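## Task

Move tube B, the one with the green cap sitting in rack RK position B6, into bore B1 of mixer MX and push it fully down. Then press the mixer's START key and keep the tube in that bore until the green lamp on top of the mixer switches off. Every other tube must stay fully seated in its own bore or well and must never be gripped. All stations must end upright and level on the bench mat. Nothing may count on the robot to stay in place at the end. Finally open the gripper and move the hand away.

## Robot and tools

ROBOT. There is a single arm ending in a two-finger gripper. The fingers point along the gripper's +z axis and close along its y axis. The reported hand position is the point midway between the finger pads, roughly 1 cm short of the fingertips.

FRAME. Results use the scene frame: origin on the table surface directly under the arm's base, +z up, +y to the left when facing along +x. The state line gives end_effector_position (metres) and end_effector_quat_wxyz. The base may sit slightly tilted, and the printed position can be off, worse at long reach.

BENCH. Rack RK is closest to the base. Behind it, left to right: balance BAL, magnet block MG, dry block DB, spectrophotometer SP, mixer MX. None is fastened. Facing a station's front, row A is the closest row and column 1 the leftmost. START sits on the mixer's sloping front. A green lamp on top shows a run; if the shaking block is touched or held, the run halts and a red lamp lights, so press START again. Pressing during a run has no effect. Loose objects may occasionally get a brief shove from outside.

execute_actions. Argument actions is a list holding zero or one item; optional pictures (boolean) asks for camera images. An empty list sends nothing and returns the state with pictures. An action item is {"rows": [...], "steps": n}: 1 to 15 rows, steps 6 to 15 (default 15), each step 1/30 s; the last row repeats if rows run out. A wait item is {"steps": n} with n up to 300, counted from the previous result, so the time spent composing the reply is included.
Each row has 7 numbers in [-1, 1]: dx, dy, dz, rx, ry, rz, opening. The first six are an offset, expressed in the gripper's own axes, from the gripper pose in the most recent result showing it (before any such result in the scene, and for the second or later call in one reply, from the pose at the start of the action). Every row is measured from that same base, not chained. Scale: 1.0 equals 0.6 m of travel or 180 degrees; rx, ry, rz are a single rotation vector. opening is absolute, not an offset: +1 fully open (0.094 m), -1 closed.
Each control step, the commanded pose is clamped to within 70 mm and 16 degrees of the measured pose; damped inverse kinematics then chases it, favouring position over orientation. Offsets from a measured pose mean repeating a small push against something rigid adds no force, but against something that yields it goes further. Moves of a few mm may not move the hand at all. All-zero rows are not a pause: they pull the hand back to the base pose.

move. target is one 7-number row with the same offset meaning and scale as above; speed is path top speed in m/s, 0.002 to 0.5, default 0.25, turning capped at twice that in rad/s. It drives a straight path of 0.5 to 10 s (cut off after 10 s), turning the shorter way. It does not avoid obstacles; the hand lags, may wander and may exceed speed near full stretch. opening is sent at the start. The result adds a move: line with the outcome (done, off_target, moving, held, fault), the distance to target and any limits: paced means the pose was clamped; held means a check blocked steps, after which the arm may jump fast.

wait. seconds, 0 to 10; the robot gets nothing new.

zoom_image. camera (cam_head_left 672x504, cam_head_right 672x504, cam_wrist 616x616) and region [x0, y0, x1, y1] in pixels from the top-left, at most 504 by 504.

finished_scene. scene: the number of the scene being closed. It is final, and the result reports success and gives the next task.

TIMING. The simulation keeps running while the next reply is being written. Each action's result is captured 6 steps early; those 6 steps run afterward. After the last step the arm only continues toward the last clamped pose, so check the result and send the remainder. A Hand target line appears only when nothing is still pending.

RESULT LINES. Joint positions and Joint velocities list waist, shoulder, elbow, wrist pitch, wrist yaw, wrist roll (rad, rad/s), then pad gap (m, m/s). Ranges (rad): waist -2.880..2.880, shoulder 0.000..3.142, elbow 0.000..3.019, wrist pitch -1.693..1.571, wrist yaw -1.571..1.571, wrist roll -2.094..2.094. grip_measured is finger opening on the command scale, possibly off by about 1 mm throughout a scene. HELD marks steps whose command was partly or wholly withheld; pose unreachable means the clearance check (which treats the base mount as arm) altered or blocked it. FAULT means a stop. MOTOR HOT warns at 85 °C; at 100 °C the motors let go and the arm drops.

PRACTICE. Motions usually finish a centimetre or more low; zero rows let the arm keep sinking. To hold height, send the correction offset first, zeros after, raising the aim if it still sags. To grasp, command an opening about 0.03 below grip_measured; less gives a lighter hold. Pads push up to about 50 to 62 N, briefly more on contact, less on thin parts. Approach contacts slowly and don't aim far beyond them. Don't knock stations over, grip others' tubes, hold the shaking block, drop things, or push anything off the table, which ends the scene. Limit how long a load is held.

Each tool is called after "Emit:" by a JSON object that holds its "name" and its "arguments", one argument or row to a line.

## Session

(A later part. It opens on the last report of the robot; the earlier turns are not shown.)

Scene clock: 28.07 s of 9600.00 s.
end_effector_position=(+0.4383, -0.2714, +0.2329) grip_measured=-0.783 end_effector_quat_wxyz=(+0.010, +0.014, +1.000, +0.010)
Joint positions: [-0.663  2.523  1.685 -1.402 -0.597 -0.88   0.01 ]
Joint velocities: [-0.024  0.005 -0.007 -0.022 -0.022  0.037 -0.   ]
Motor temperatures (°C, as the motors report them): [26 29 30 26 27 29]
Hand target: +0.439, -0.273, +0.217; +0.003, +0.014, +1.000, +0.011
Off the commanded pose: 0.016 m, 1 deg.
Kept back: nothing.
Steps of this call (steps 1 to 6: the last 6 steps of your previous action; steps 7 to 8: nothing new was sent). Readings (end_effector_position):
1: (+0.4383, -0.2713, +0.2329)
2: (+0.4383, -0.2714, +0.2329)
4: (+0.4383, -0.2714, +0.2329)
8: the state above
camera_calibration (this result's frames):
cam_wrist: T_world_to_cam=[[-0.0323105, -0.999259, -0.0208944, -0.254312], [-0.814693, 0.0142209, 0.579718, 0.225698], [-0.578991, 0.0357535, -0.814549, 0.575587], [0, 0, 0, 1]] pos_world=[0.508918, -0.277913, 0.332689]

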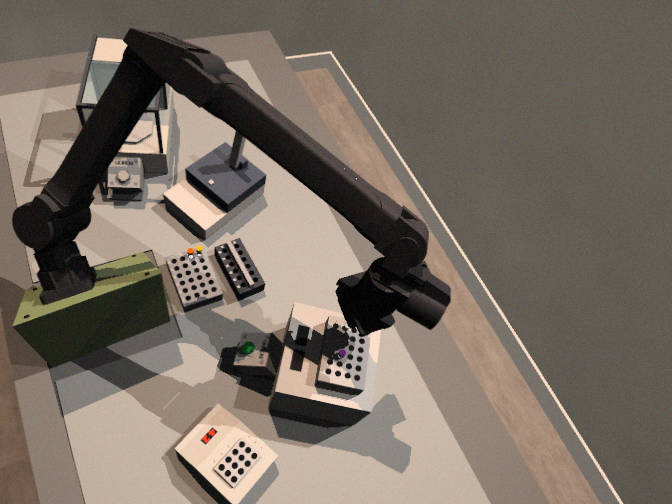

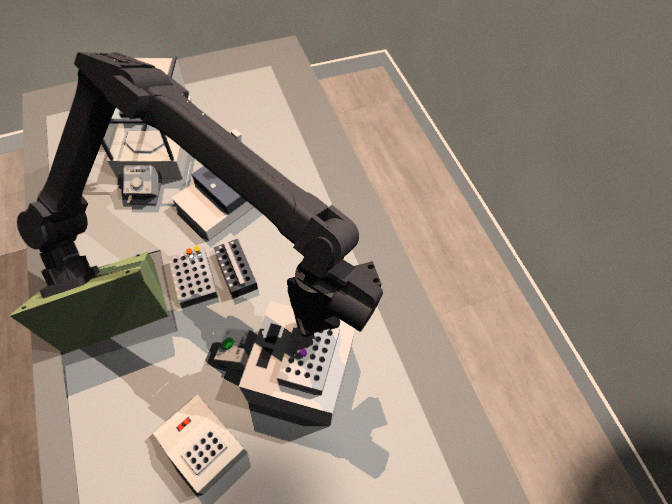

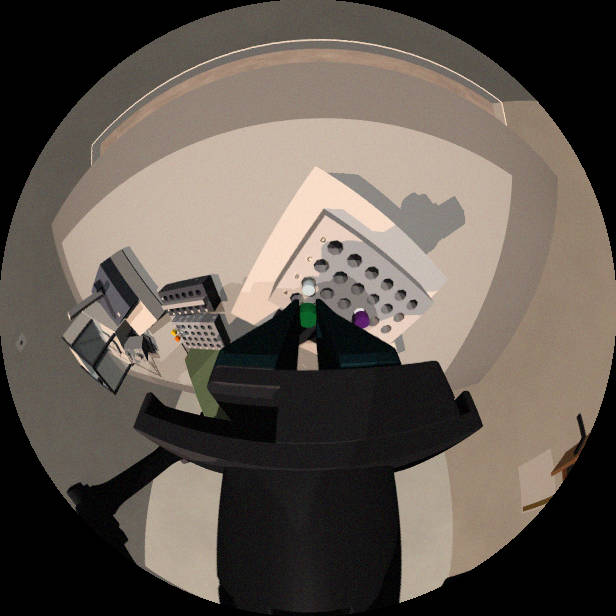

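Emit:
{"name": "execute_actions", "arguments": {
  "actions": [
    {"rows": [[0.001,-0.001,0.023,-0.002,0.007,0.002,-0.83],[0.003,0.0012,0.021,-0.0039,0.0096,0.0042,-0.83],[0.0035,0.0013,0.021,-0.004,0.0101,0.0044,-0.83],[0.004,0.0015,0.021,-0.0041,0.0106,0.0047,-0.83],[0.0045,0.0016,0.021,-0.0042,0.0111,0.0049,-0.83],[0.005,0.0018,0.021,-0.0043,0.0116,0.0052,-0.83],[0.0054,0.0019,0.021,-0.0044,0.0121,0.0054,-0.83],[0.0059,0.0021,0.021,-0.0045,0.0126,0.0057,-0.83],[0.0063,0.0022,0.021,-0.0046,0.0131,0.0059,-0.83]], "steps": 15}
  ]
}}

Emit:
{"name": "execute_actions", "arguments": {
  "actions": [
    {"steps": 8}
  ],
  "pictures": true
}}

Emit:
{"name": "zoom_image", "arguments": {
  "camera": "cam_wrist",
  "region": [292, 268, 326, 302]
}}

Scene clock: 28.97 s of 9600.00 s.
end_effector_position=(+0.4373, -0.2714, +0.2329) grip_measured=-0.783 end_effector_quat_wxyz=(+0.007, +0.015, +1.000, +0.010)
Joint positions: [-0.663  2.523  1.685 -1.405 -0.592 -0.879  0.01 ]
Joint velocities: [-0.015 -0.005 -0.007 -0.022  0.022 -0.007 -0.001]
Motor temperatures (°C, as the motors report them): [26 29 30 26 27 29]
Steps of this call (steps 1 to 18: nothing new was sent; steps 19 to 27: the first 9 steps of this action). Readings (end_effector_position):
19: (+0.4383, -0.2714, +0.2329)
20: (+0.4383, -0.2714, +0.2329)
22: (+0.4382, -0.2715, +0.2329)
26: (+0.4375, -0.2714, +0.2329)
27: the state above

Scene clock: 29.23 s of 9600.00 s.
end_effector_position=(+0.4371, -0.2714, +0.2329) grip_measured=-0.783 end_effector_quat_wxyz=(+0.007, +0.015, +1.000, +0.010)
Joint positions: [-0.663  2.523  1.685 -1.406 -0.592 -0.879  0.01 ]
Joint velocities: [-0.024 -0.005 -0.012 -0.002 -0.037  0.022 -0.   ]
Motor temperatures (°C, as the motors report them): [26 29 30 26 27 29]
Hand target: +0.435, -0.269, +0.220; -0.011, +0.023, +1.000, +0.018
Off the commanded pose: 0.013 m, 2 deg.
Kept back: nothing.
Steps of this call (steps 1 to 6: the last 6 steps of your previous action; steps 7 to 8: nothing new was sent). Readings (end_effector_position):
1: (+0.4371, -0.2714, +0.2329)
2: (+0.4371, -0.2714, +0.2329)
4: (+0.4371, -0.2714, +0.2329)
8: the state above
camera_calibration (this result's frames):
cam_wrist: T_world_to_cam=[[-0.0346308, -0.999206, -0.01969, -0.253581], [-0.811163, 0.0165939, 0.584585, 0.222714], [-0.583794, 0.0362165, -0.811094, 0.576308], [0, 0, 0, 1]] pos_world=[0.508321, -0.277947, 0.332252]

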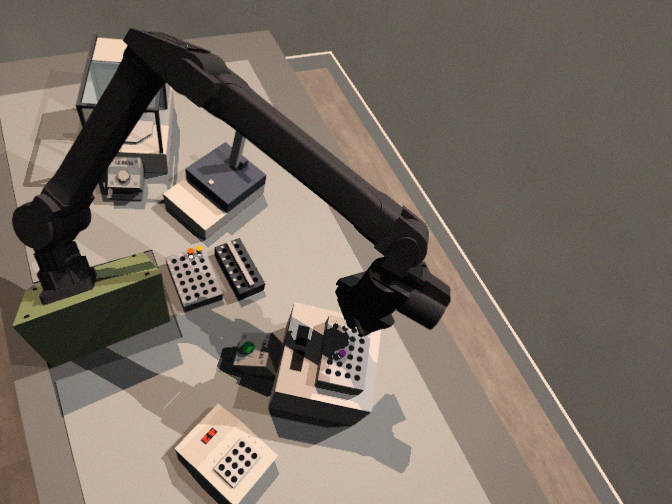

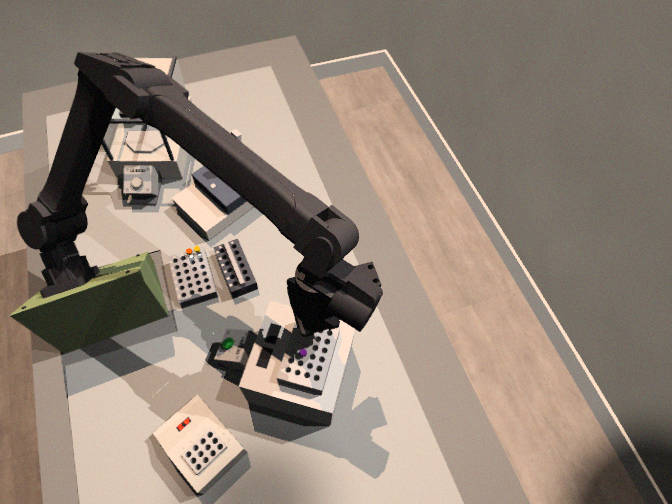

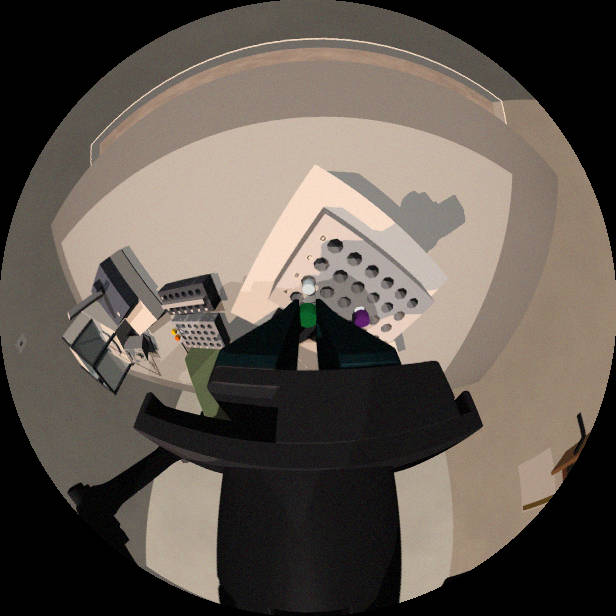

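Region (292, 268, 326, 302) of cam_wrist's 616x616 image, scaled by 14.824, with more detail than that image has.

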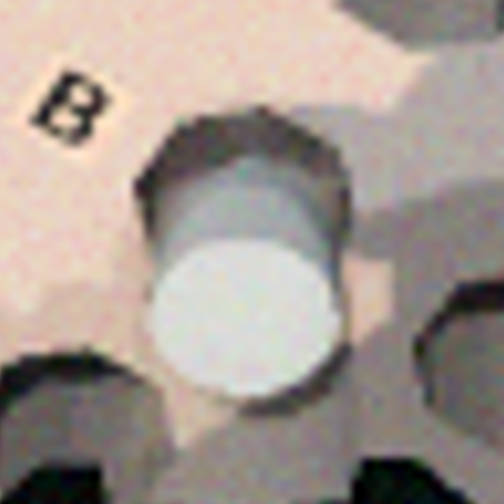

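Emit:
{"name": "execute_actions", "arguments": {
  "actions": [
    {"rows": [[0.0042,0.0028,0.021,-0.0056,0.0107,0.0054,-0.83],[0.0044,0.003,0.021,-0.0058,0.0109,0.0055,-0.83],[0.0045,0.0032,0.021,-0.006,0.011,0.0057,-0.83],[0.0047,0.0035,0.021,-0.0063,0.0112,0.0059,-0.83],[0.0049,0.0037,0.021,-0.0065,0.0114,0.006,-0.83],[0.0051,0.0039,0.021,-0.0067,0.0116,0.0062,-0.83],[0.0052,0.0041,0.021,-0.0069,0.0117,0.0063,-0.83],[0.0054,0.0043,0.021,-0.0071,0.0119,0.0065,-0.83]], "steps": 14}
  ]
}}

Emit:
{"name": "execute_actions", "arguments": {
  "actions": [
    {"steps": 8}
  ],
  "pictures": true
}}

Emit:
{"name": "zoom_image", "arguments": {
  "camera": "cam_wrist",
  "region": [292, 268, 326, 302]
}}

Scene clock: 29.83 s of 9600.00 s.
end_effector_position=(+0.4361, -0.2708, +0.2323) grip_measured=-0.783 end_effector_quat_wxyz=(+0.004, +0.017, +1.000, +0.012)
Joint positions: [-0.662  2.524  1.685 -1.411 -0.59  -0.879  0.01 ]
Joint velocities: [ 0.024  0.044 -0.012 -0.017 -0.037  0.022  0.   ]
Motor temperatures (°C, as the motors report them): [26 29 30 26 27 29]
Steps of this call (steps 1 to 10: nothing new was sent; steps 11 to 18: the first 8 steps of this action). Readings (end_effector_position):
11: (+0.4371, -0.2714, +0.2329)
12: (+0.4371, -0.2714, +0.2329)
14: (+0.4370, -0.2712, +0.2329)
18: the state above

Scene clock: 30.10 s of 9600.00 s.
end_effector_position=(+0.4359, -0.2710, +0.2309) grip_measured=-0.783 end_effector_quat_wxyz=(+0.003, +0.017, +1.000, +0.012)
Joint positions: [-0.661  2.526  1.685 -1.411 -0.59  -0.879  0.01 ]
Joint velocities: [ 0.005  0.005  0.002  0.007 -0.007  0.066  0.   ]
Motor temperatures (°C, as the motors report them): [26 29 30 26 27 29]
Hand target: +0.434, -0.268, +0.220; -0.012, +0.025, +0.999, +0.022
Off the commanded pose: 0.011 m, 2 deg.
Kept back: nothing.
Steps of this call (steps 1 to 6: the last 6 steps of your previous action; steps 7 to 8: nothing new was sent). Readings (end_effector_position):
1: (+0.4360, -0.2708, +0.2318)
2: (+0.4360, -0.2709, +0.2313)
4: (+0.4359, -0.2710, +0.2309)
8: the state above
camera_calibration (this result's frames):
cam_wrist: T_world_to_cam=[[-0.0384808, -0.998965, -0.0242318, -0.250455], [-0.807039, 0.0167698, 0.590261, 0.219872], [-0.589244, 0.0422697, -0.806849, 0.576967], [0, 0, 0, 1]] pos_world=[0.507782, -0.278271, 0.329675]

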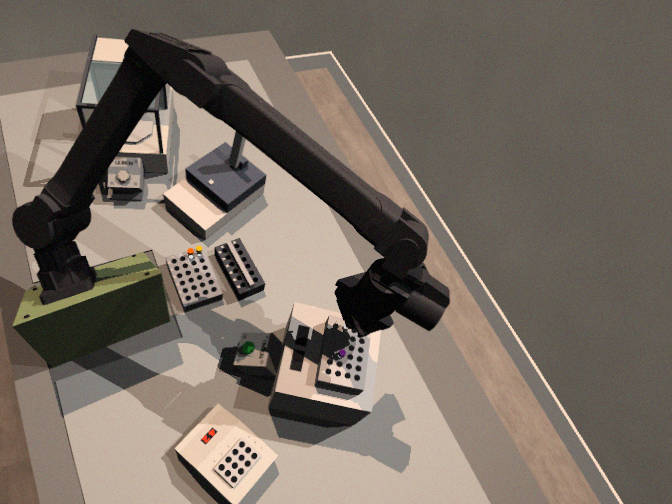

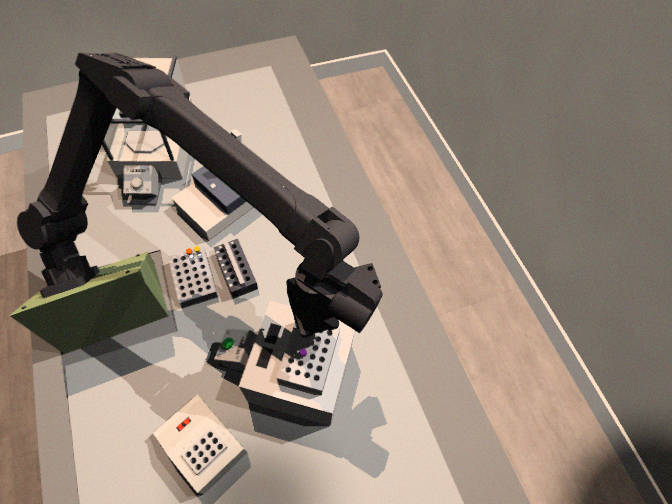

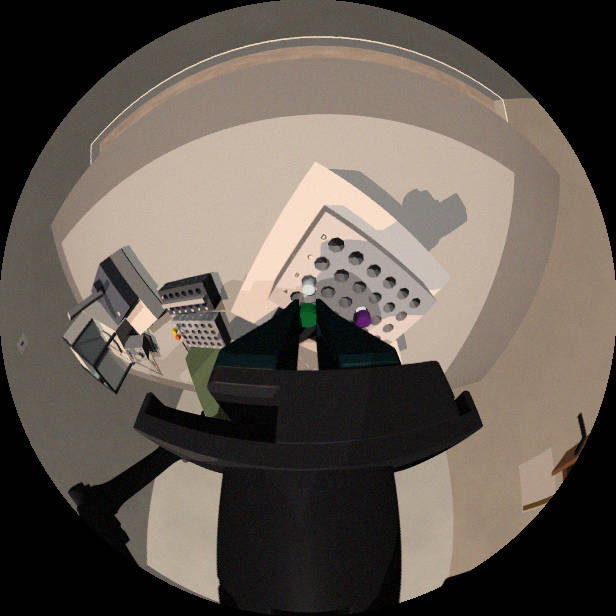

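Region (292, 268, 326, 302) of cam_wrist's 616x616 image, scaled by 14.824, with more detail than that image has.

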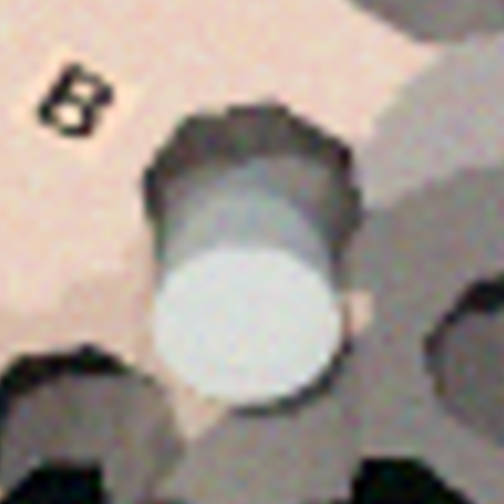

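Emit:
{"name": "execute_actions", "arguments": {
  "actions": [
    {"rows": [[0.001,0.002,0.020,-0.004,0.007,0.003,-0.83],[-0.002,-0.001,0.022,-0.002,0.004,0.001,-0.83],[-0.004,-0.003,0.024,0.0,0.002,0,-0.83],[-0.0055,-0.0045,0.026,0.001,0.001,0,-0.83],[-0.006,-0.0047,0.028,0.001,0.0007,0,-0.83],[-0.0063,-0.0048,0.030,0.001,0.0007,0,-0.83],[-0.0066,-0.0048,0.032,0.001,0.0007,0,-0.83],[-0.0069,-0.0049,0.034,0.001,0.0007,0,-0.83],[-0.0072,-0.005,0.0365,0.001,0.0007,0,-0.83],[-0.0075,-0.005,0.039,0.001,0.0007,0,-0.83],[-0.0078,-0.0051,0.0415,0.001,0.0007,0,-0.83],[-0.008,-0.0051,0.044,0.001,0.0007,0,-0.83],[-0.0082,-0.0052,0.0465,0.001,0.0007,0,-0.83],[-0.0084,-0.0052,0.049,0.001,0.0007,0,-0.83],[-0.0086,-0.0053,0.0515,0.001,0.0007,0,-0.83]], "steps": 15}
  ]
}}

Emit:
{"name": "execute_actions", "arguments": {
  "actions": [
    {"steps": 11}
  ],
  "pictures": true
}}

Scene clock: 30.70 s of 9600.00 s.
end_effector_position=(+0.4370, -0.2709, +0.2239) grip_measured=-0.783 end_effector_quat_wxyz=(+0.007, +0.015, +1.000, +0.012)
Joint positions: [-0.655  2.526  1.669 -1.385 -0.599 -0.872  0.01 ]
Joint velocities: [ 0.054 -0.005 -0.056  0.105 -0.007 -0.007  0.   ]
Motor temperatures (°C, as the motors report them): [26 29 30 26 27 29]
Steps of this call (steps 1 to 9: nothing new was sent; steps 10 to 18: the first 9 steps of this action). Readings (end_effector_position):
10: (+0.4359, -0.2710, +0.2309)
11: (+0.4361, -0.2708, +0.2309)
13: (+0.4366, -0.2714, +0.2299)
17: (+0.4366, -0.2711, +0.2251)
18: the state above

Scene clock: 31.07 s of 9600.00 s.
end_effector_position=(+0.4381, -0.2707, +0.2106) grip_measured=-0.783 end_effector_quat_wxyz=(+0.005, +0.016, +1.000, +0.012)
Joint positions: [-0.639  2.534  1.653 -1.357 -0.605 -0.859  0.01 ]
Joint velocities: [ 0.015  0.005 -0.012  0.002  0.037  0.007 -0.002]
Motor temperatures (°C, as the motors report them): [26 29 30 26 27 29]
Hand target: +0.441, -0.273, +0.200; +0.002, +0.017, +1.000, +0.011
Off the commanded pose: 0.011 m, 0 deg.
Kept back: nothing.
Steps of this call (steps 1 to 6: the last 6 steps of your previous action; steps 7 to 11: nothing new was sent). Readings (end_effector_position):
1: (+0.4372, -0.2709, +0.2226)
2: (+0.4377, -0.2707, +0.2216)
4: (+0.4381, -0.2706, +0.2188)
8: (+0.4385, -0.2707, +0.2133)
11: the state above
camera_calibration (this result's frames):
cam_wrist: T_world_to_cam=[[-0.0359209, -0.999091, -0.0229688, -0.251987], [-0.808716, 0.0155584, 0.587994, 0.234504], [-0.587102, 0.0396965, -0.808539, 0.56063], [0, 0, 0, 1]] pos_world=[0.509743, -0.277661, 0.309616]

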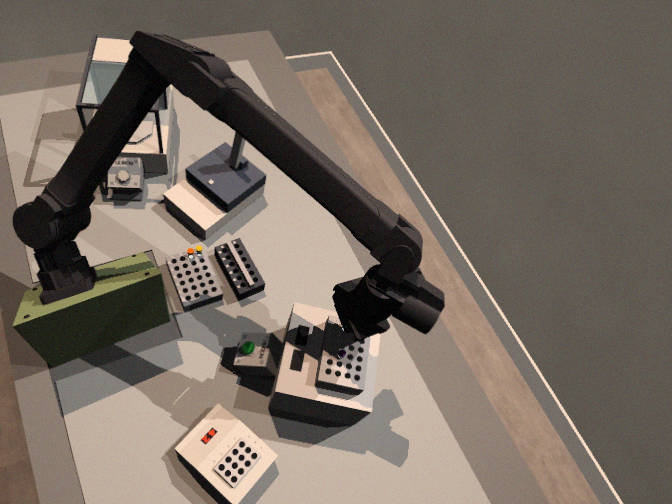

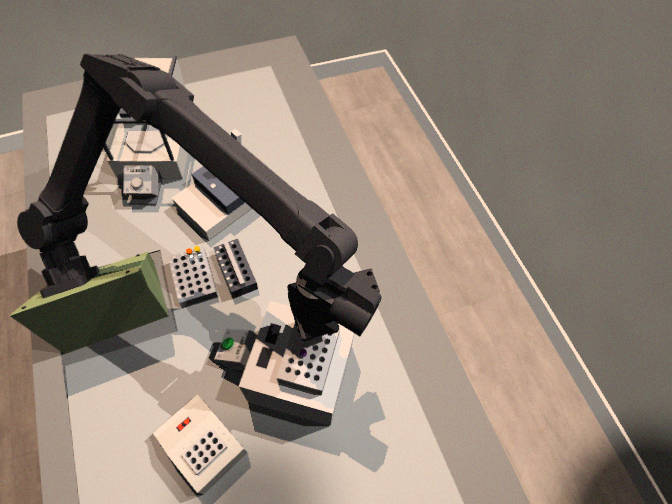

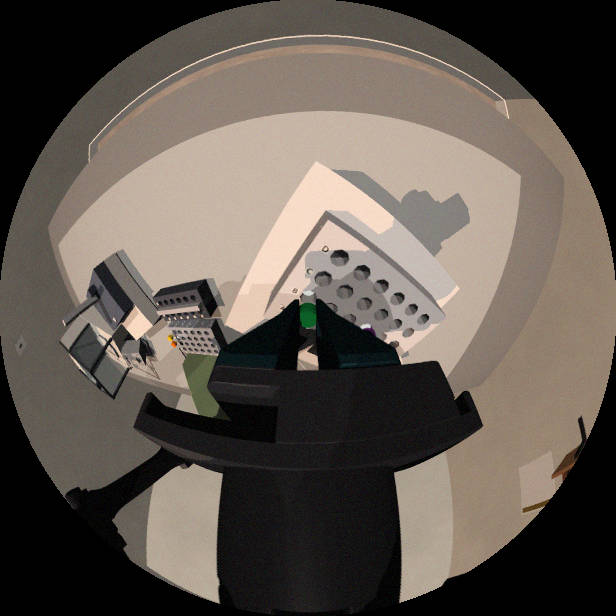

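Emit:
{"name": "execute_actions", "arguments": {
  "actions": [
    {"rows": [[-0.005,-0.0045,0.020,0.0005,0.002,0,-0.83],[-0.005,-0.0045,0.0225,0.0005,0.002,0,-0.83],[-0.005,-0.0046,0.025,0.0005,0.002,0,-0.83],[-0.005,-0.0046,0.0275,0.0005,0.002,0,-0.83],[-0.005,-0.0047,0.030,0.0005,0.002,0,-0.83],[-0.005,-0.0047,0.0325,0.0005,0.002,0,-0.83],[-0.005,-0.0048,0.035,0.0005,0.002,0,-0.83],[-0.005,-0.0048,0.037,0.0005,0.002,0,-0.83],[-0.005,-0.0049,0.039,0.0005,0.002,0,-0.83],[-0.005,-0.0049,0.041,0.0005,0.002,0,-0.83],[-0.005,-0.005,0.043,0.0005,0.002,0,-0.83],[-0.005,-0.005,0.045,0.0005,0.002,0,-0.83],[-0.005,-0.005,0.047,0.0005,0.002,0,-0.83],[-0.005,-0.005,0.049,0.0005,0.002,0,-0.83]], "steps": 15}
  ]
}}

Emit:
{"name": "execute_actions", "arguments": {
  "actions": [
    {"steps": 11}
  ],
  "pictures": true
}}

Emit:
{"name": "zoom_image", "arguments": {
  "camera": "cam_wrist",
  "region": [270, 265, 350, 345]
}}

Scene clock: 31.67 s of 9600.00 s.
end_effector_position=(+0.4385, -0.2708, +0.2029) grip_measured=-0.783 end_effector_quat_wxyz=(+0.006, +0.014, +1.000, +0.011)
Joint positions: [-0.632  2.536  1.638 -1.332 -0.612 -0.853  0.01 ]
Joint velocities: [ 0.054  0.015 -0.061  0.11  -0.066  0.022 -0.001]
Motor temperatures (°C, as the motors report them): [26 29 30 26 27 29]
Steps of this call (steps 1 to 9: nothing new was sent; steps 10 to 18: the first 9 steps of this action). Readings (end_effector_position):
10: (+0.4382, -0.2707, +0.2101)
11: (+0.4383, -0.2708, +0.2100)
13: (+0.4387, -0.2711, +0.2090)
17: (+0.4385, -0.2709, +0.2046)
18: the state above

Scene clock: 32.03 s of 9600.00 s.
end_effector_position=(+0.4391, -0.2710, +0.2001) grip_measured=-0.783 end_effector_quat_wxyz=(+0.007, +0.017, +1.000, +0.011)
Joint positions: [-0.629  2.537  1.634 -1.322 -0.614 -0.844  0.01 ]
Joint velocities: [ 0.005 -0.005  0.002 -0.017 -0.022  0.007  0.001]
Motor temperatures (°C, as the motors report them): [26 29 30 26 27 29]
Hand target: +0.441, -0.273, +0.181; +0.001, +0.016, +1.000, +0.011
Off the commanded pose: 0.019 m, 1 deg.
Kept back: nothing.
Steps of this call (steps 1 to 6: the last 6 steps of your previous action; steps 7 to 11: nothing new was sent). Readings (end_effector_position):
1: (+0.4385, -0.2706, +0.2015)
2: (+0.4388, -0.2707, +0.2005)
4: (+0.4392, -0.2710, +0.2005)
8: (+0.4391, -0.2710, +0.2001)
11: the state above
camera_calibration (this result's frames):
cam_wrist: T_world_to_cam=[[-0.0379329, -0.999063, -0.0208571, -0.252062], [-0.811923, 0.0186466, 0.583466, 0.244585], [-0.582531, 0.0390669, -0.811869, 0.551153], [0, 0, 0, 1]] pos_world=[0.510087, -0.277918, 0.2995]

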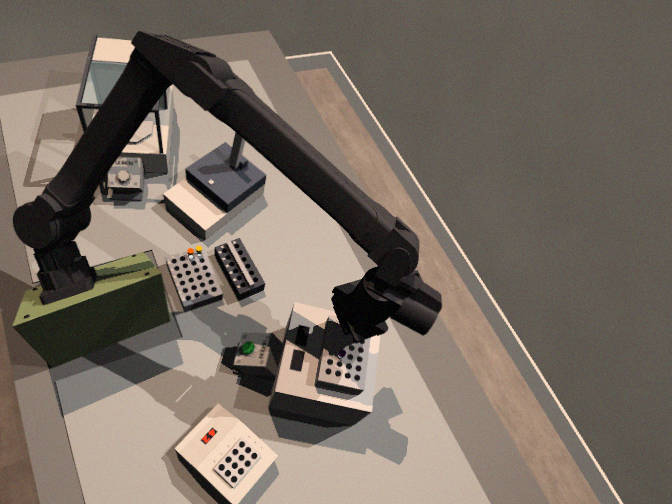

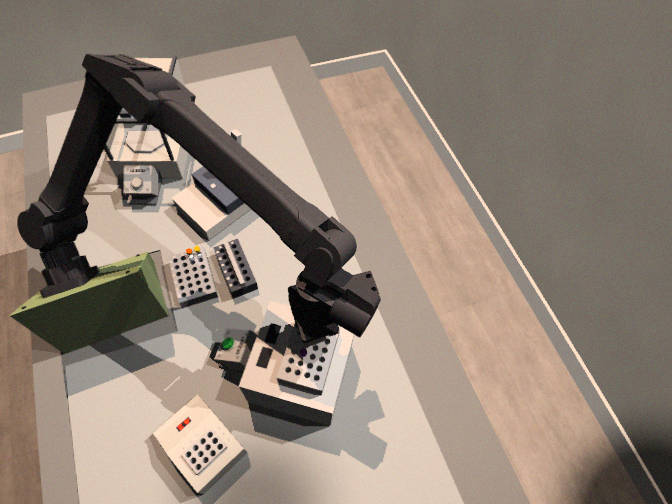

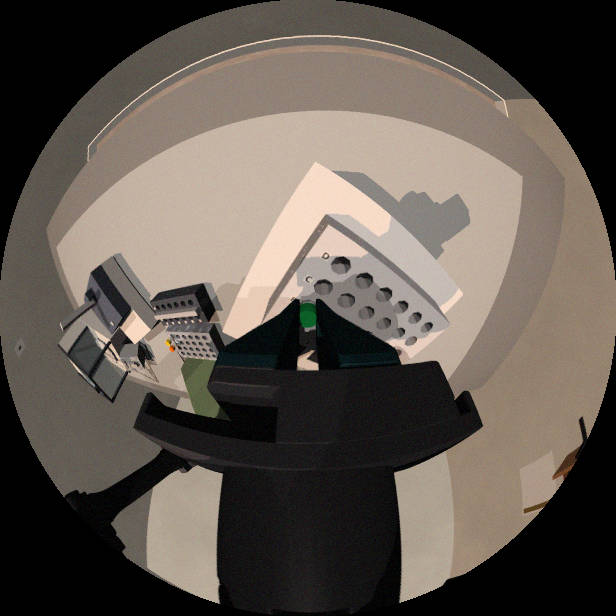

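Region (270, 265, 350, 345) of cam_wrist's 616x616 image, scaled by 6.300, with more detail than that image has.

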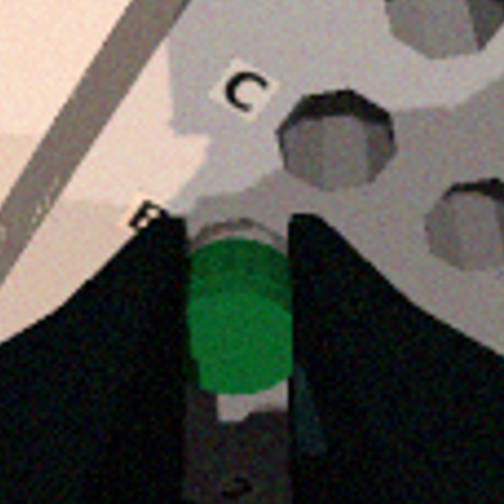

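Emit:
{"name": "execute_actions", "arguments": {
  "actions": [
    {"rows": [[-0.003,-0.0035,0.028,0.0,0.004,0,-0.7],[-0.003,-0.0035,0.028,0.0,0.004,0,-0.6],[-0.003,-0.0035,0.028,0.0,0.004,0,-0.5],[-0.003,-0.0035,0.028,0.0,0.004,0,-0.4],[-0.003,-0.0035,0.028,0.0,0.004,0,-0.3]], "steps": 13}
  ]
}}

Scene clock: 32.47 s of 9600.00 s.
end_effector_position=(+0.4399, -0.2703, +0.2001) grip_measured=-0.305 end_effector_quat_wxyz=(+0.010, +0.017, +1.000, +0.012)
Joint positions: [-0.629  2.537  1.634 -1.322 -0.62  -0.843  0.033]
Joint velocities: [ 0.005  0.005 -0.012  0.007  0.037  0.081  0.005]
Motor temperatures (°C, as the motors report them): [26 29 30 26 27 29]
Steps of this call (steps 1 to 6: nothing new was sent; steps 7 to 13: the first 7 steps of this action). Readings (end_effector_position):
7: (+0.4391, -0.2710, +0.2001)
8: (+0.4393, -0.2708, +0.2001)
10: (+0.4398, -0.2704, +0.2001)
13: the state above

Emit:
{"name": "execute_actions", "arguments": {
  "actions": [
    {"rows": [[-0.004,-0.005,0.010,0.001,0,0,-0.2],[-0.006,-0.006,-0.005,0.002,-0.002,0,-0.2],[-0.008,-0.008,-0.018,0.003,-0.004,0,-0.2],[-0.010,-0.010,-0.030,0.004,-0.006,0,-0.2],[-0.010,-0.010,-0.040,0.004,-0.006,0,-0.2],[-0.010,-0.010,-0.050,0.004,-0.006,0,-0.2],[-0.010,-0.010,-0.058,0.004,-0.006,0,-0.2],[-0.010,-0.010,-0.066,0.004,-0.006,0,-0.2],[-0.010,-0.010,-0.072,0.004,-0.006,0,-0.2]], "steps": 15}
  ]
}}

Emit:
{"name": "execute_actions", "arguments": {
  "actions": [
    {"steps": 9}
  ],
  "pictures": true
}}

Emit:
{"name": "zoom_image", "arguments": {
  "camera": "cam_wrist",
  "region": [260, 235, 380, 345]
}}

Scene clock: 33.03 s of 9600.00 s.
end_effector_position=(+0.4346, -0.2682, +0.2069) grip_measured=-0.202 end_effector_quat_wxyz=(-0.003, +0.026, +1.000, +0.016)
Joint positions: [-0.636  2.536  1.647 -1.367 -0.602 -0.848  0.038]
Joint velocities: [-0.112  0.005  0.125 -0.305  0.125 -0.066 -0.001]
Motor temperatures (°C, as the motors report them): [26 29 30 26 27 29]
Off your previous action's commanded pose: 0.017 m, 1 deg at its last step (step 6 of this call).
Steps of this call (steps 1 to 6: the last 6 steps of your previous action; steps 7 to 8: nothing new was sent; steps 9 to 17: the first 9 steps of this action). Readings (end_effector_position):
9: (+0.4402, -0.2700, +0.2003)
10: (+0.4404, -0.2699, +0.2005)
12: (+0.4405, -0.2699, +0.2010)
16: (+0.4355, -0.2685, +0.2047)
17: the state above

Scene clock: 33.33 s of 9600.00 s.
end_effector_position=(+0.4341, -0.2738, +0.2219) grip_measured=-0.202 end_effector_quat_wxyz=(+0.006, +0.028, +0.999, +0.016)
Joint positions: [-0.66   2.536  1.672 -1.39  -0.6   -0.856  0.038]
Joint velocities: [-0.015  0.005  0.007 -0.012  0.007  0.037 -0.001]
Motor temperatures (°C, as the motors report them): [26 29 30 26 27 29]
Hand target: +0.444, -0.277, +0.243; +0.019, +0.018, +1.000, +0.005
Off the commanded pose: 0.024 m, 2 deg.
Kept back: nothing.
Steps of this call (steps 1 to 6: the last 6 steps of your previous action; steps 7 to 9: nothing new was sent). Readings (end_effector_position):
1: (+0.4341, -0.2683, +0.2094)
2: (+0.4341, -0.2691, +0.2123)
4: (+0.4347, -0.2713, +0.2173)
8: (+0.4343, -0.2738, +0.2218)
9: the state above
camera_calibration (this result's frames):
cam_wrist: T_world_to_cam=[[-0.0613592, -0.997605, -0.0319399, -0.241583], [-0.809471, 0.0310152, 0.58634, 0.229579], [-0.583945, 0.0618318, -0.809435, 0.572445], [0, 0, 0, 1]] pos_world=[0.505291, -0.28352, 0.321029]

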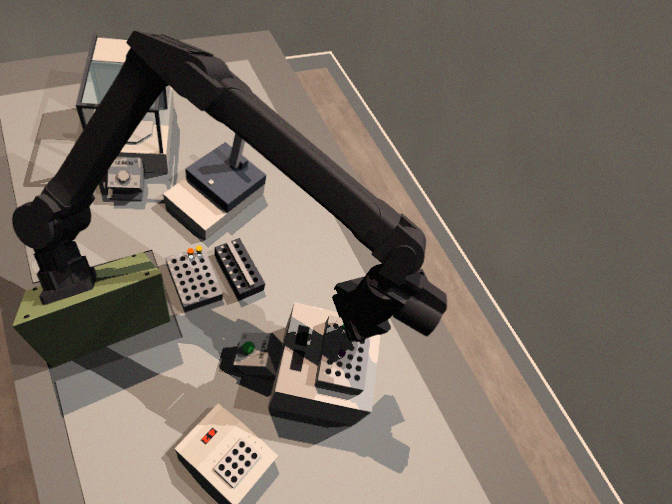

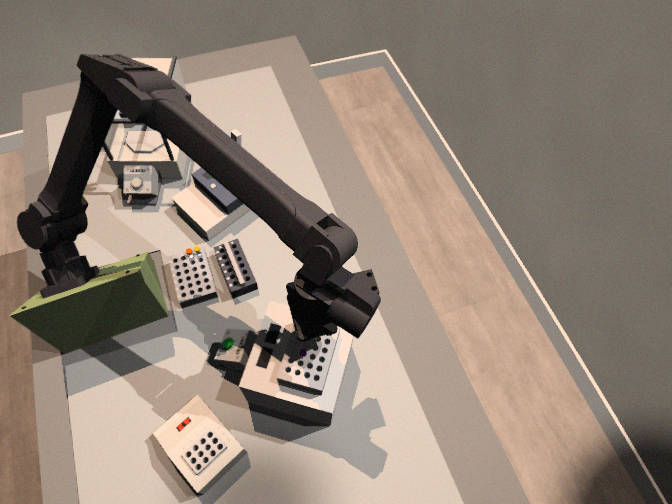

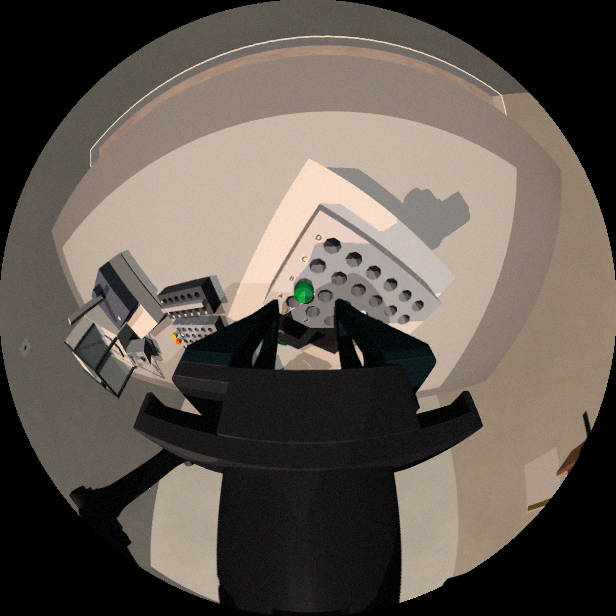

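Region (260, 235, 380, 345) of cam_wrist's 616x616 image, scaled by 4.200, with more detail than that image has; it fills the top 462 rows of this view, and the rest is white.

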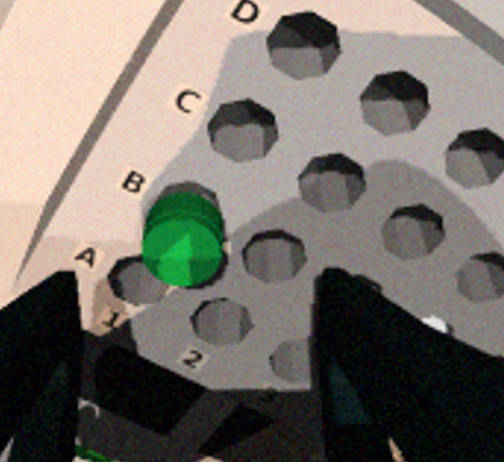

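Emit:
{"name": "execute_actions", "arguments": {
  "actions": [
    {"rows": [[-0.016,0.0,-0.028,0.003,-0.004,0,-1],[-0.016,0.006,-0.020,0.0,0,0,-1],[-0.015,0.011,-0.013,0,0,0,-1],[-0.015,0.011,-0.007,0,0,0,-1],[-0.015,0.011,-0.002,0,0,0,-1],[-0.015,0.011,0.003,0,0,0,-1],[-0.015,0.011,0.007,0,0,0,-1],[-0.015,0.010,0.011,0,0,0,-1],[-0.015,0.010,0.014,0,0,0,-1],[-0.015,0.009,0.017,0,0,0,-1],[-0.015,0.009,0.020,0,0,0,-1],[-0.015,0.008,0.023,0,0,0,-1]], "steps": 15}
  ]
}}

Emit:
{"name": "execute_actions", "arguments": {
  "actions": [
    {"steps": 10}
  ],
  "pictures": true
}}

Scene clock: 34.03 s of 9600.00 s.
end_effector_position=(+0.4352, -0.2700, +0.2211) grip_measured=-0.986 end_effector_quat_wxyz=(+0.006, +0.033, +0.999, +0.023)
Joint positions: [-0.657  2.536  1.672 -1.4   -0.612 -0.851  0.001]
Joint velocities: [ 0.044 -0.005 -0.007  0.042 -0.095 -0.037 -0.001]
Motor temperatures (°C, as the motors report them): [26 29 30 26 27 29]
Steps of this call (steps 1 to 12: nothing new was sent; steps 13 to 21: the first 9 steps of this action). Readings (end_effector_position):
13: (+0.4338, -0.2734, +0.2219)
14: (+0.4332, -0.2726, +0.2219)
16: (+0.4331, -0.2716, +0.2220)
20: (+0.4346, -0.2703, +0.2214)
21: the state above

Scene clock: 34.37 s of 9600.00 s.
end_effector_position=(+0.4400, -0.2674, +0.2142) grip_measured=-0.986 end_effector_quat_wxyz=(+0.005, +0.029, +0.999, +0.020)
Joint positions: [-0.641  2.536  1.666 -1.382 -0.616 -0.842  0.001]
Joint velocities: [ 0.005 -0.005 -0.012  0.007  0.007 -0.081  0.001]
Motor temperatures (°C, as the motors report them): [26 29 30 26 27 29]
Hand target: +0.444, -0.269, +0.208; +0.006, +0.028, +0.999, +0.016
Off the commanded pose: 0.007 m, 0 deg.
Kept back: nothing.
Steps of this call (steps 1 to 6: the last 6 steps of your previous action; steps 7 to 10: nothing new was sent). Readings (end_effector_position):
1: (+0.4361, -0.2698, +0.2205)
2: (+0.4372, -0.2697, +0.2199)
4: (+0.4391, -0.2694, +0.2179)
8: (+0.4400, -0.2676, +0.2146)
10: the state above
camera_calibration (this result's frames):
cam_wrist: T_world_to_cam=[[-0.0617144, -0.997331, -0.0390183, -0.233307], [-0.808856, 0.0270716, 0.587383, 0.237113], [-0.584759, 0.0678102, -0.808368, 0.570979], [0, 0, 0, 1]] pos_world=[0.511277, -0.277822, 0.313181]

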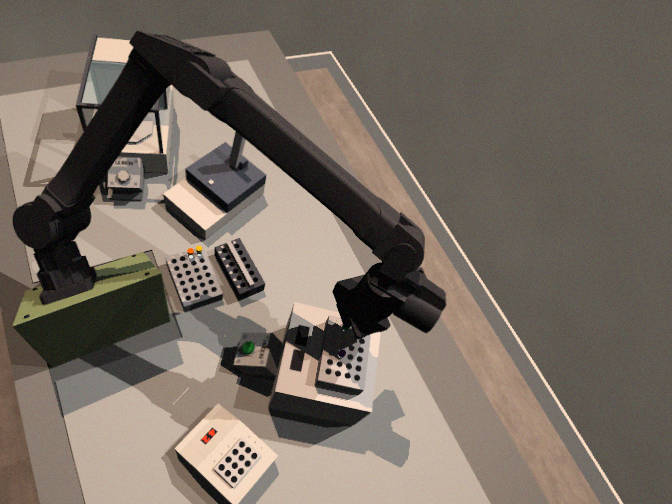

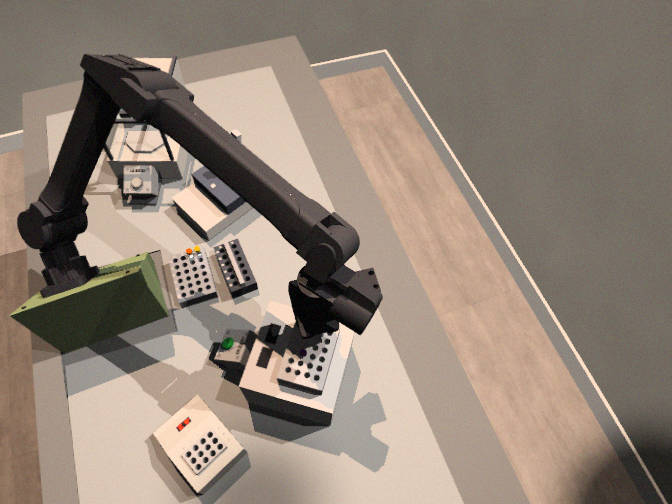

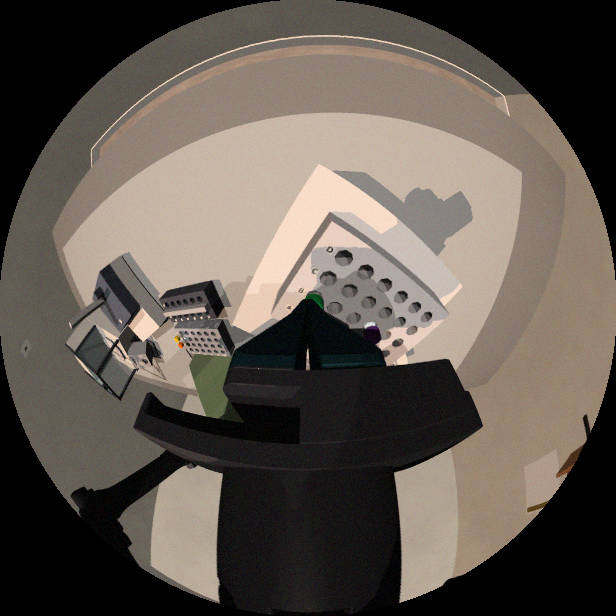

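Emit:
{"name": "execute_actions", "arguments": {
  "actions": [
    {"rows": [[-0.005,-0.006,0.011,0.004,0,0,-1],[-0.004,-0.009,0.013,0.005,0,0,-1],[-0.003,-0.011,0.015,0.006,0,0,-1],[-0.003,-0.011,0.018,0.006,0,0,-1],[-0.003,-0.011,0.021,0.006,0,0,-1],[-0.003,-0.011,0.024,0.006,0,0,-1],[-0.003,-0.011,0.027,0.006,0,0,-1],[-0.003,-0.011,0.030,0.006,0,0,-1],[-0.003,-0.011,0.033,0.006,0,0,-1],[-0.003,-0.011,0.036,0.006,0,0,-1],[-0.003,-0.011,0.039,0.006,0,0,-1],[-0.003,-0.011,0.042,0.006,0,0,-1]], "steps": 15}
  ]
}}

Emit:
{"name": "execute_actions", "arguments": {
  "actions": [
    {"steps": 8}
  ],
  "pictures": true
}}

Scene clock: 35.03 s of 9600.00 s.
end_effector_position=(+0.4411, -0.2713, +0.2123) grip_measured=-0.987 end_effector_quat_wxyz=(+0.010, +0.028, +0.999, +0.013)
Joint positions: [-0.641  2.535  1.659 -1.356 -0.613 -0.832  0.001]
Joint velocities: [-0.005 -0.015 -0.032  0.066 -0.022 -0.081  0.   ]
Motor temperatures (°C, as the motors report them): [26 29 30 26 27 29]
Steps of this call (steps 1 to 11: nothing new was sent; steps 12 to 20: the first 9 steps of this action). Readings (end_effector_position):
12: (+0.4402, -0.2676, +0.2142)
13: (+0.4402, -0.2682, +0.2139)
15: (+0.4406, -0.2697, +0.2134)
19: (+0.4410, -0.2712, +0.2125)
20: the state above

Scene clock: 35.30 s of 9600.00 s.
end_effector_position=(+0.4412, -0.2712, +0.2121) grip_measured=-0.987 end_effector_quat_wxyz=(+0.014, +0.029, +0.999, +0.009)
Joint positions: [-0.641  2.529  1.649 -1.339 -0.615 -0.822  0.001]
Joint velocities: [-0.024 -0.015 -0.002  0.002 -0.081 -0.095 -0.   ]
Motor temperatures (°C, as the motors report them): [26 29 30 26 27 29]
Hand target: +0.441, -0.272, +0.189; +0.005, +0.029, +1.000, +0.011
Off the commanded pose: 0.023 m, 1 deg.
Kept back: nothing.
Steps of this call (steps 1 to 6: the last 6 steps of your previous action; steps 7 to 8: nothing new was sent). Readings (end_effector_position):
1: (+0.4413, -0.2712, +0.2123)
2: (+0.4413, -0.2713, +0.2123)
4: (+0.4412, -0.2712, +0.2121)
8: the state above
camera_calibration (this result's frames):
cam_wrist: T_world_to_cam=[[-0.0630115, -0.997836, -0.0188037, -0.24099], [-0.818212, 0.040862, 0.573462, 0.250236], [-0.571453, 0.0515202, -0.819016, 0.562237], [0, 0, 0, 1]] pos_world=[0.510853, -0.27966, 0.312448]

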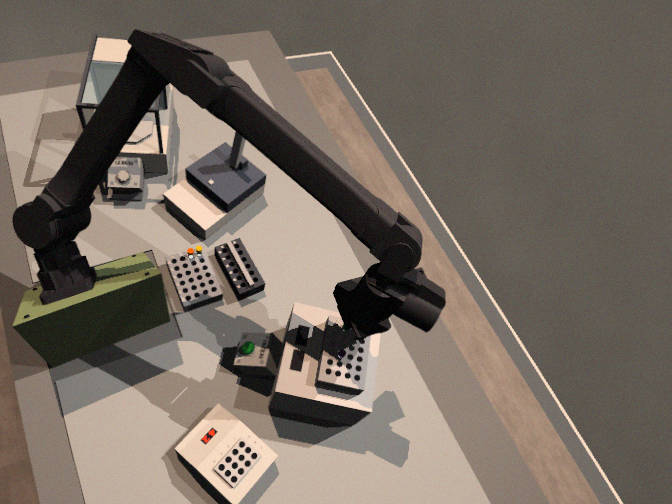

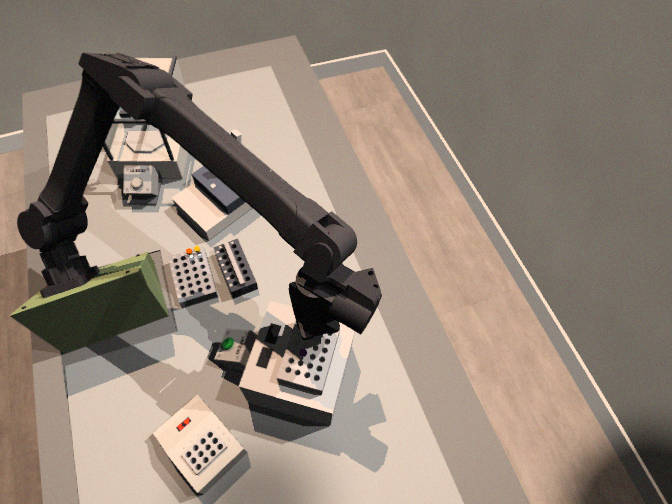

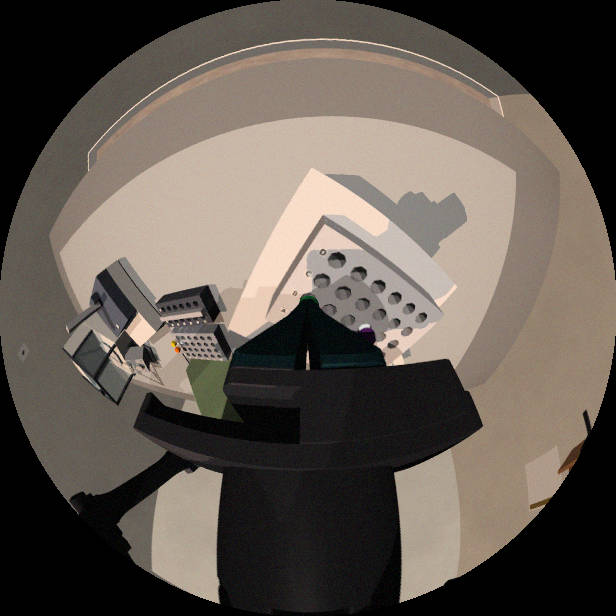

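Emit:
{"name": "execute_actions", "arguments": {
  "actions": [
    {"rows": [[0,0,0.02,0,0,0,-1],[0,0,0.0,0,0,0,-1],[0,0,-0.018,0,0,0,-1],[0,0,-0.034,0,0,0,-1],[0,0,-0.048,0,0,0,-1],[0,0,-0.060,0,0,0,-1],[0,0,-0.072,0,0,0,-1],[0,0,-0.084,0,0,0,-1],[0,0,-0.094,0,0,0,-1],[0.01,0,-0.102,0,0,0,-1],[0.02,0.005,-0.108,0,0,0,-1]], "steps": 15}
  ]
}}

Scene clock: 36.37 s of 9600.00 s.
end_effector_position=(+0.4280, -0.2644, +0.2216) grip_measured=-0.987 end_effector_quat_wxyz=(-0.012, +0.044, +0.999, +0.022)
Joint positions: [-0.653  2.527  1.663 -1.426 -0.584 -0.841  0.001]
Joint velocities: [-0.151 -0.024  0.203 -0.466  0.081 -0.183 -0.   ]
Motor temperatures (°C, as the motors report them): [26 29 30 26 27 29]
Steps of this call (steps 1 to 23: nothing new was sent; steps 24 to 32: the first 9 steps of this action). Readings (end_effector_position):
24: (+0.4419, -0.2712, +0.2127)
25: (+0.4418, -0.2712, +0.2130)
27: (+0.4398, -0.2706, +0.2135)
31: (+0.4297, -0.2649, +0.2183)
32: the state above

Emit:
{"name": "move", "arguments": {
  "target": [0.248, 0.0575, 0.148, 0.058, -0.072, 0, -1],
  "speed": 0.22
}}

Scene clock: 38.23 s of 9600.00 s.
end_effector_position=(+0.2732, -0.2036, +0.1267) grip_measured=-0.987 end_effector_quat_wxyz=(+0.076, +0.047, +0.994, -0.060)
Joint positions: [-0.71   2.194  0.833 -0.673 -0.573 -0.734  0.001]
Joint velocities: [-0.015 -0.024 -0.012  0.007  0.037 -0.022  0.   ]
Motor temperatures (°C, as the motors report them): [26 29 30 26 27 29]
Hand target: +0.282, -0.211, +0.140; +0.095, +0.045, +0.992, -0.076
Off your previous action's commanded pose: 0.032 m, 3 deg at its last step (step 6 of this call).
Off the commanded pose: 0.017 m, 3 deg.
Kept back: nothing.
move: off_target
camera_calibration (this result's frames):
cam_wrist: T_world_to_cam=[[-0.107809, -0.987864, 0.11181, -0.188016], [-0.876789, 0.147491, 0.457697, 0.211373], [-0.468634, -0.0486901, -0.88205, 0.352279], [0, 0, 0, 1]] pos_world=[0.330149, -0.199758, 0.235005]

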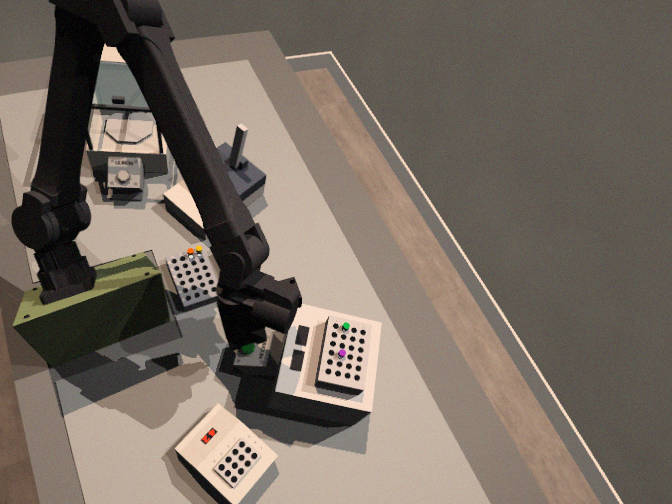

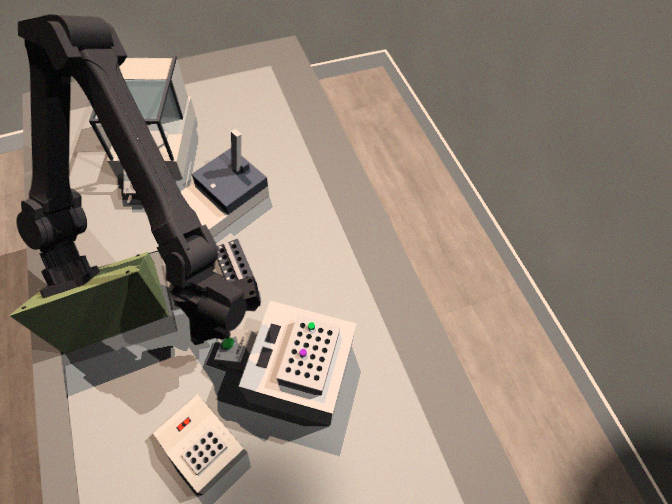

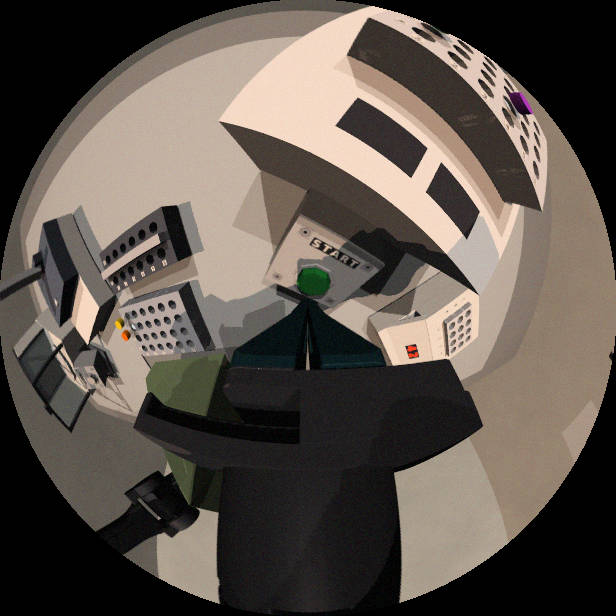

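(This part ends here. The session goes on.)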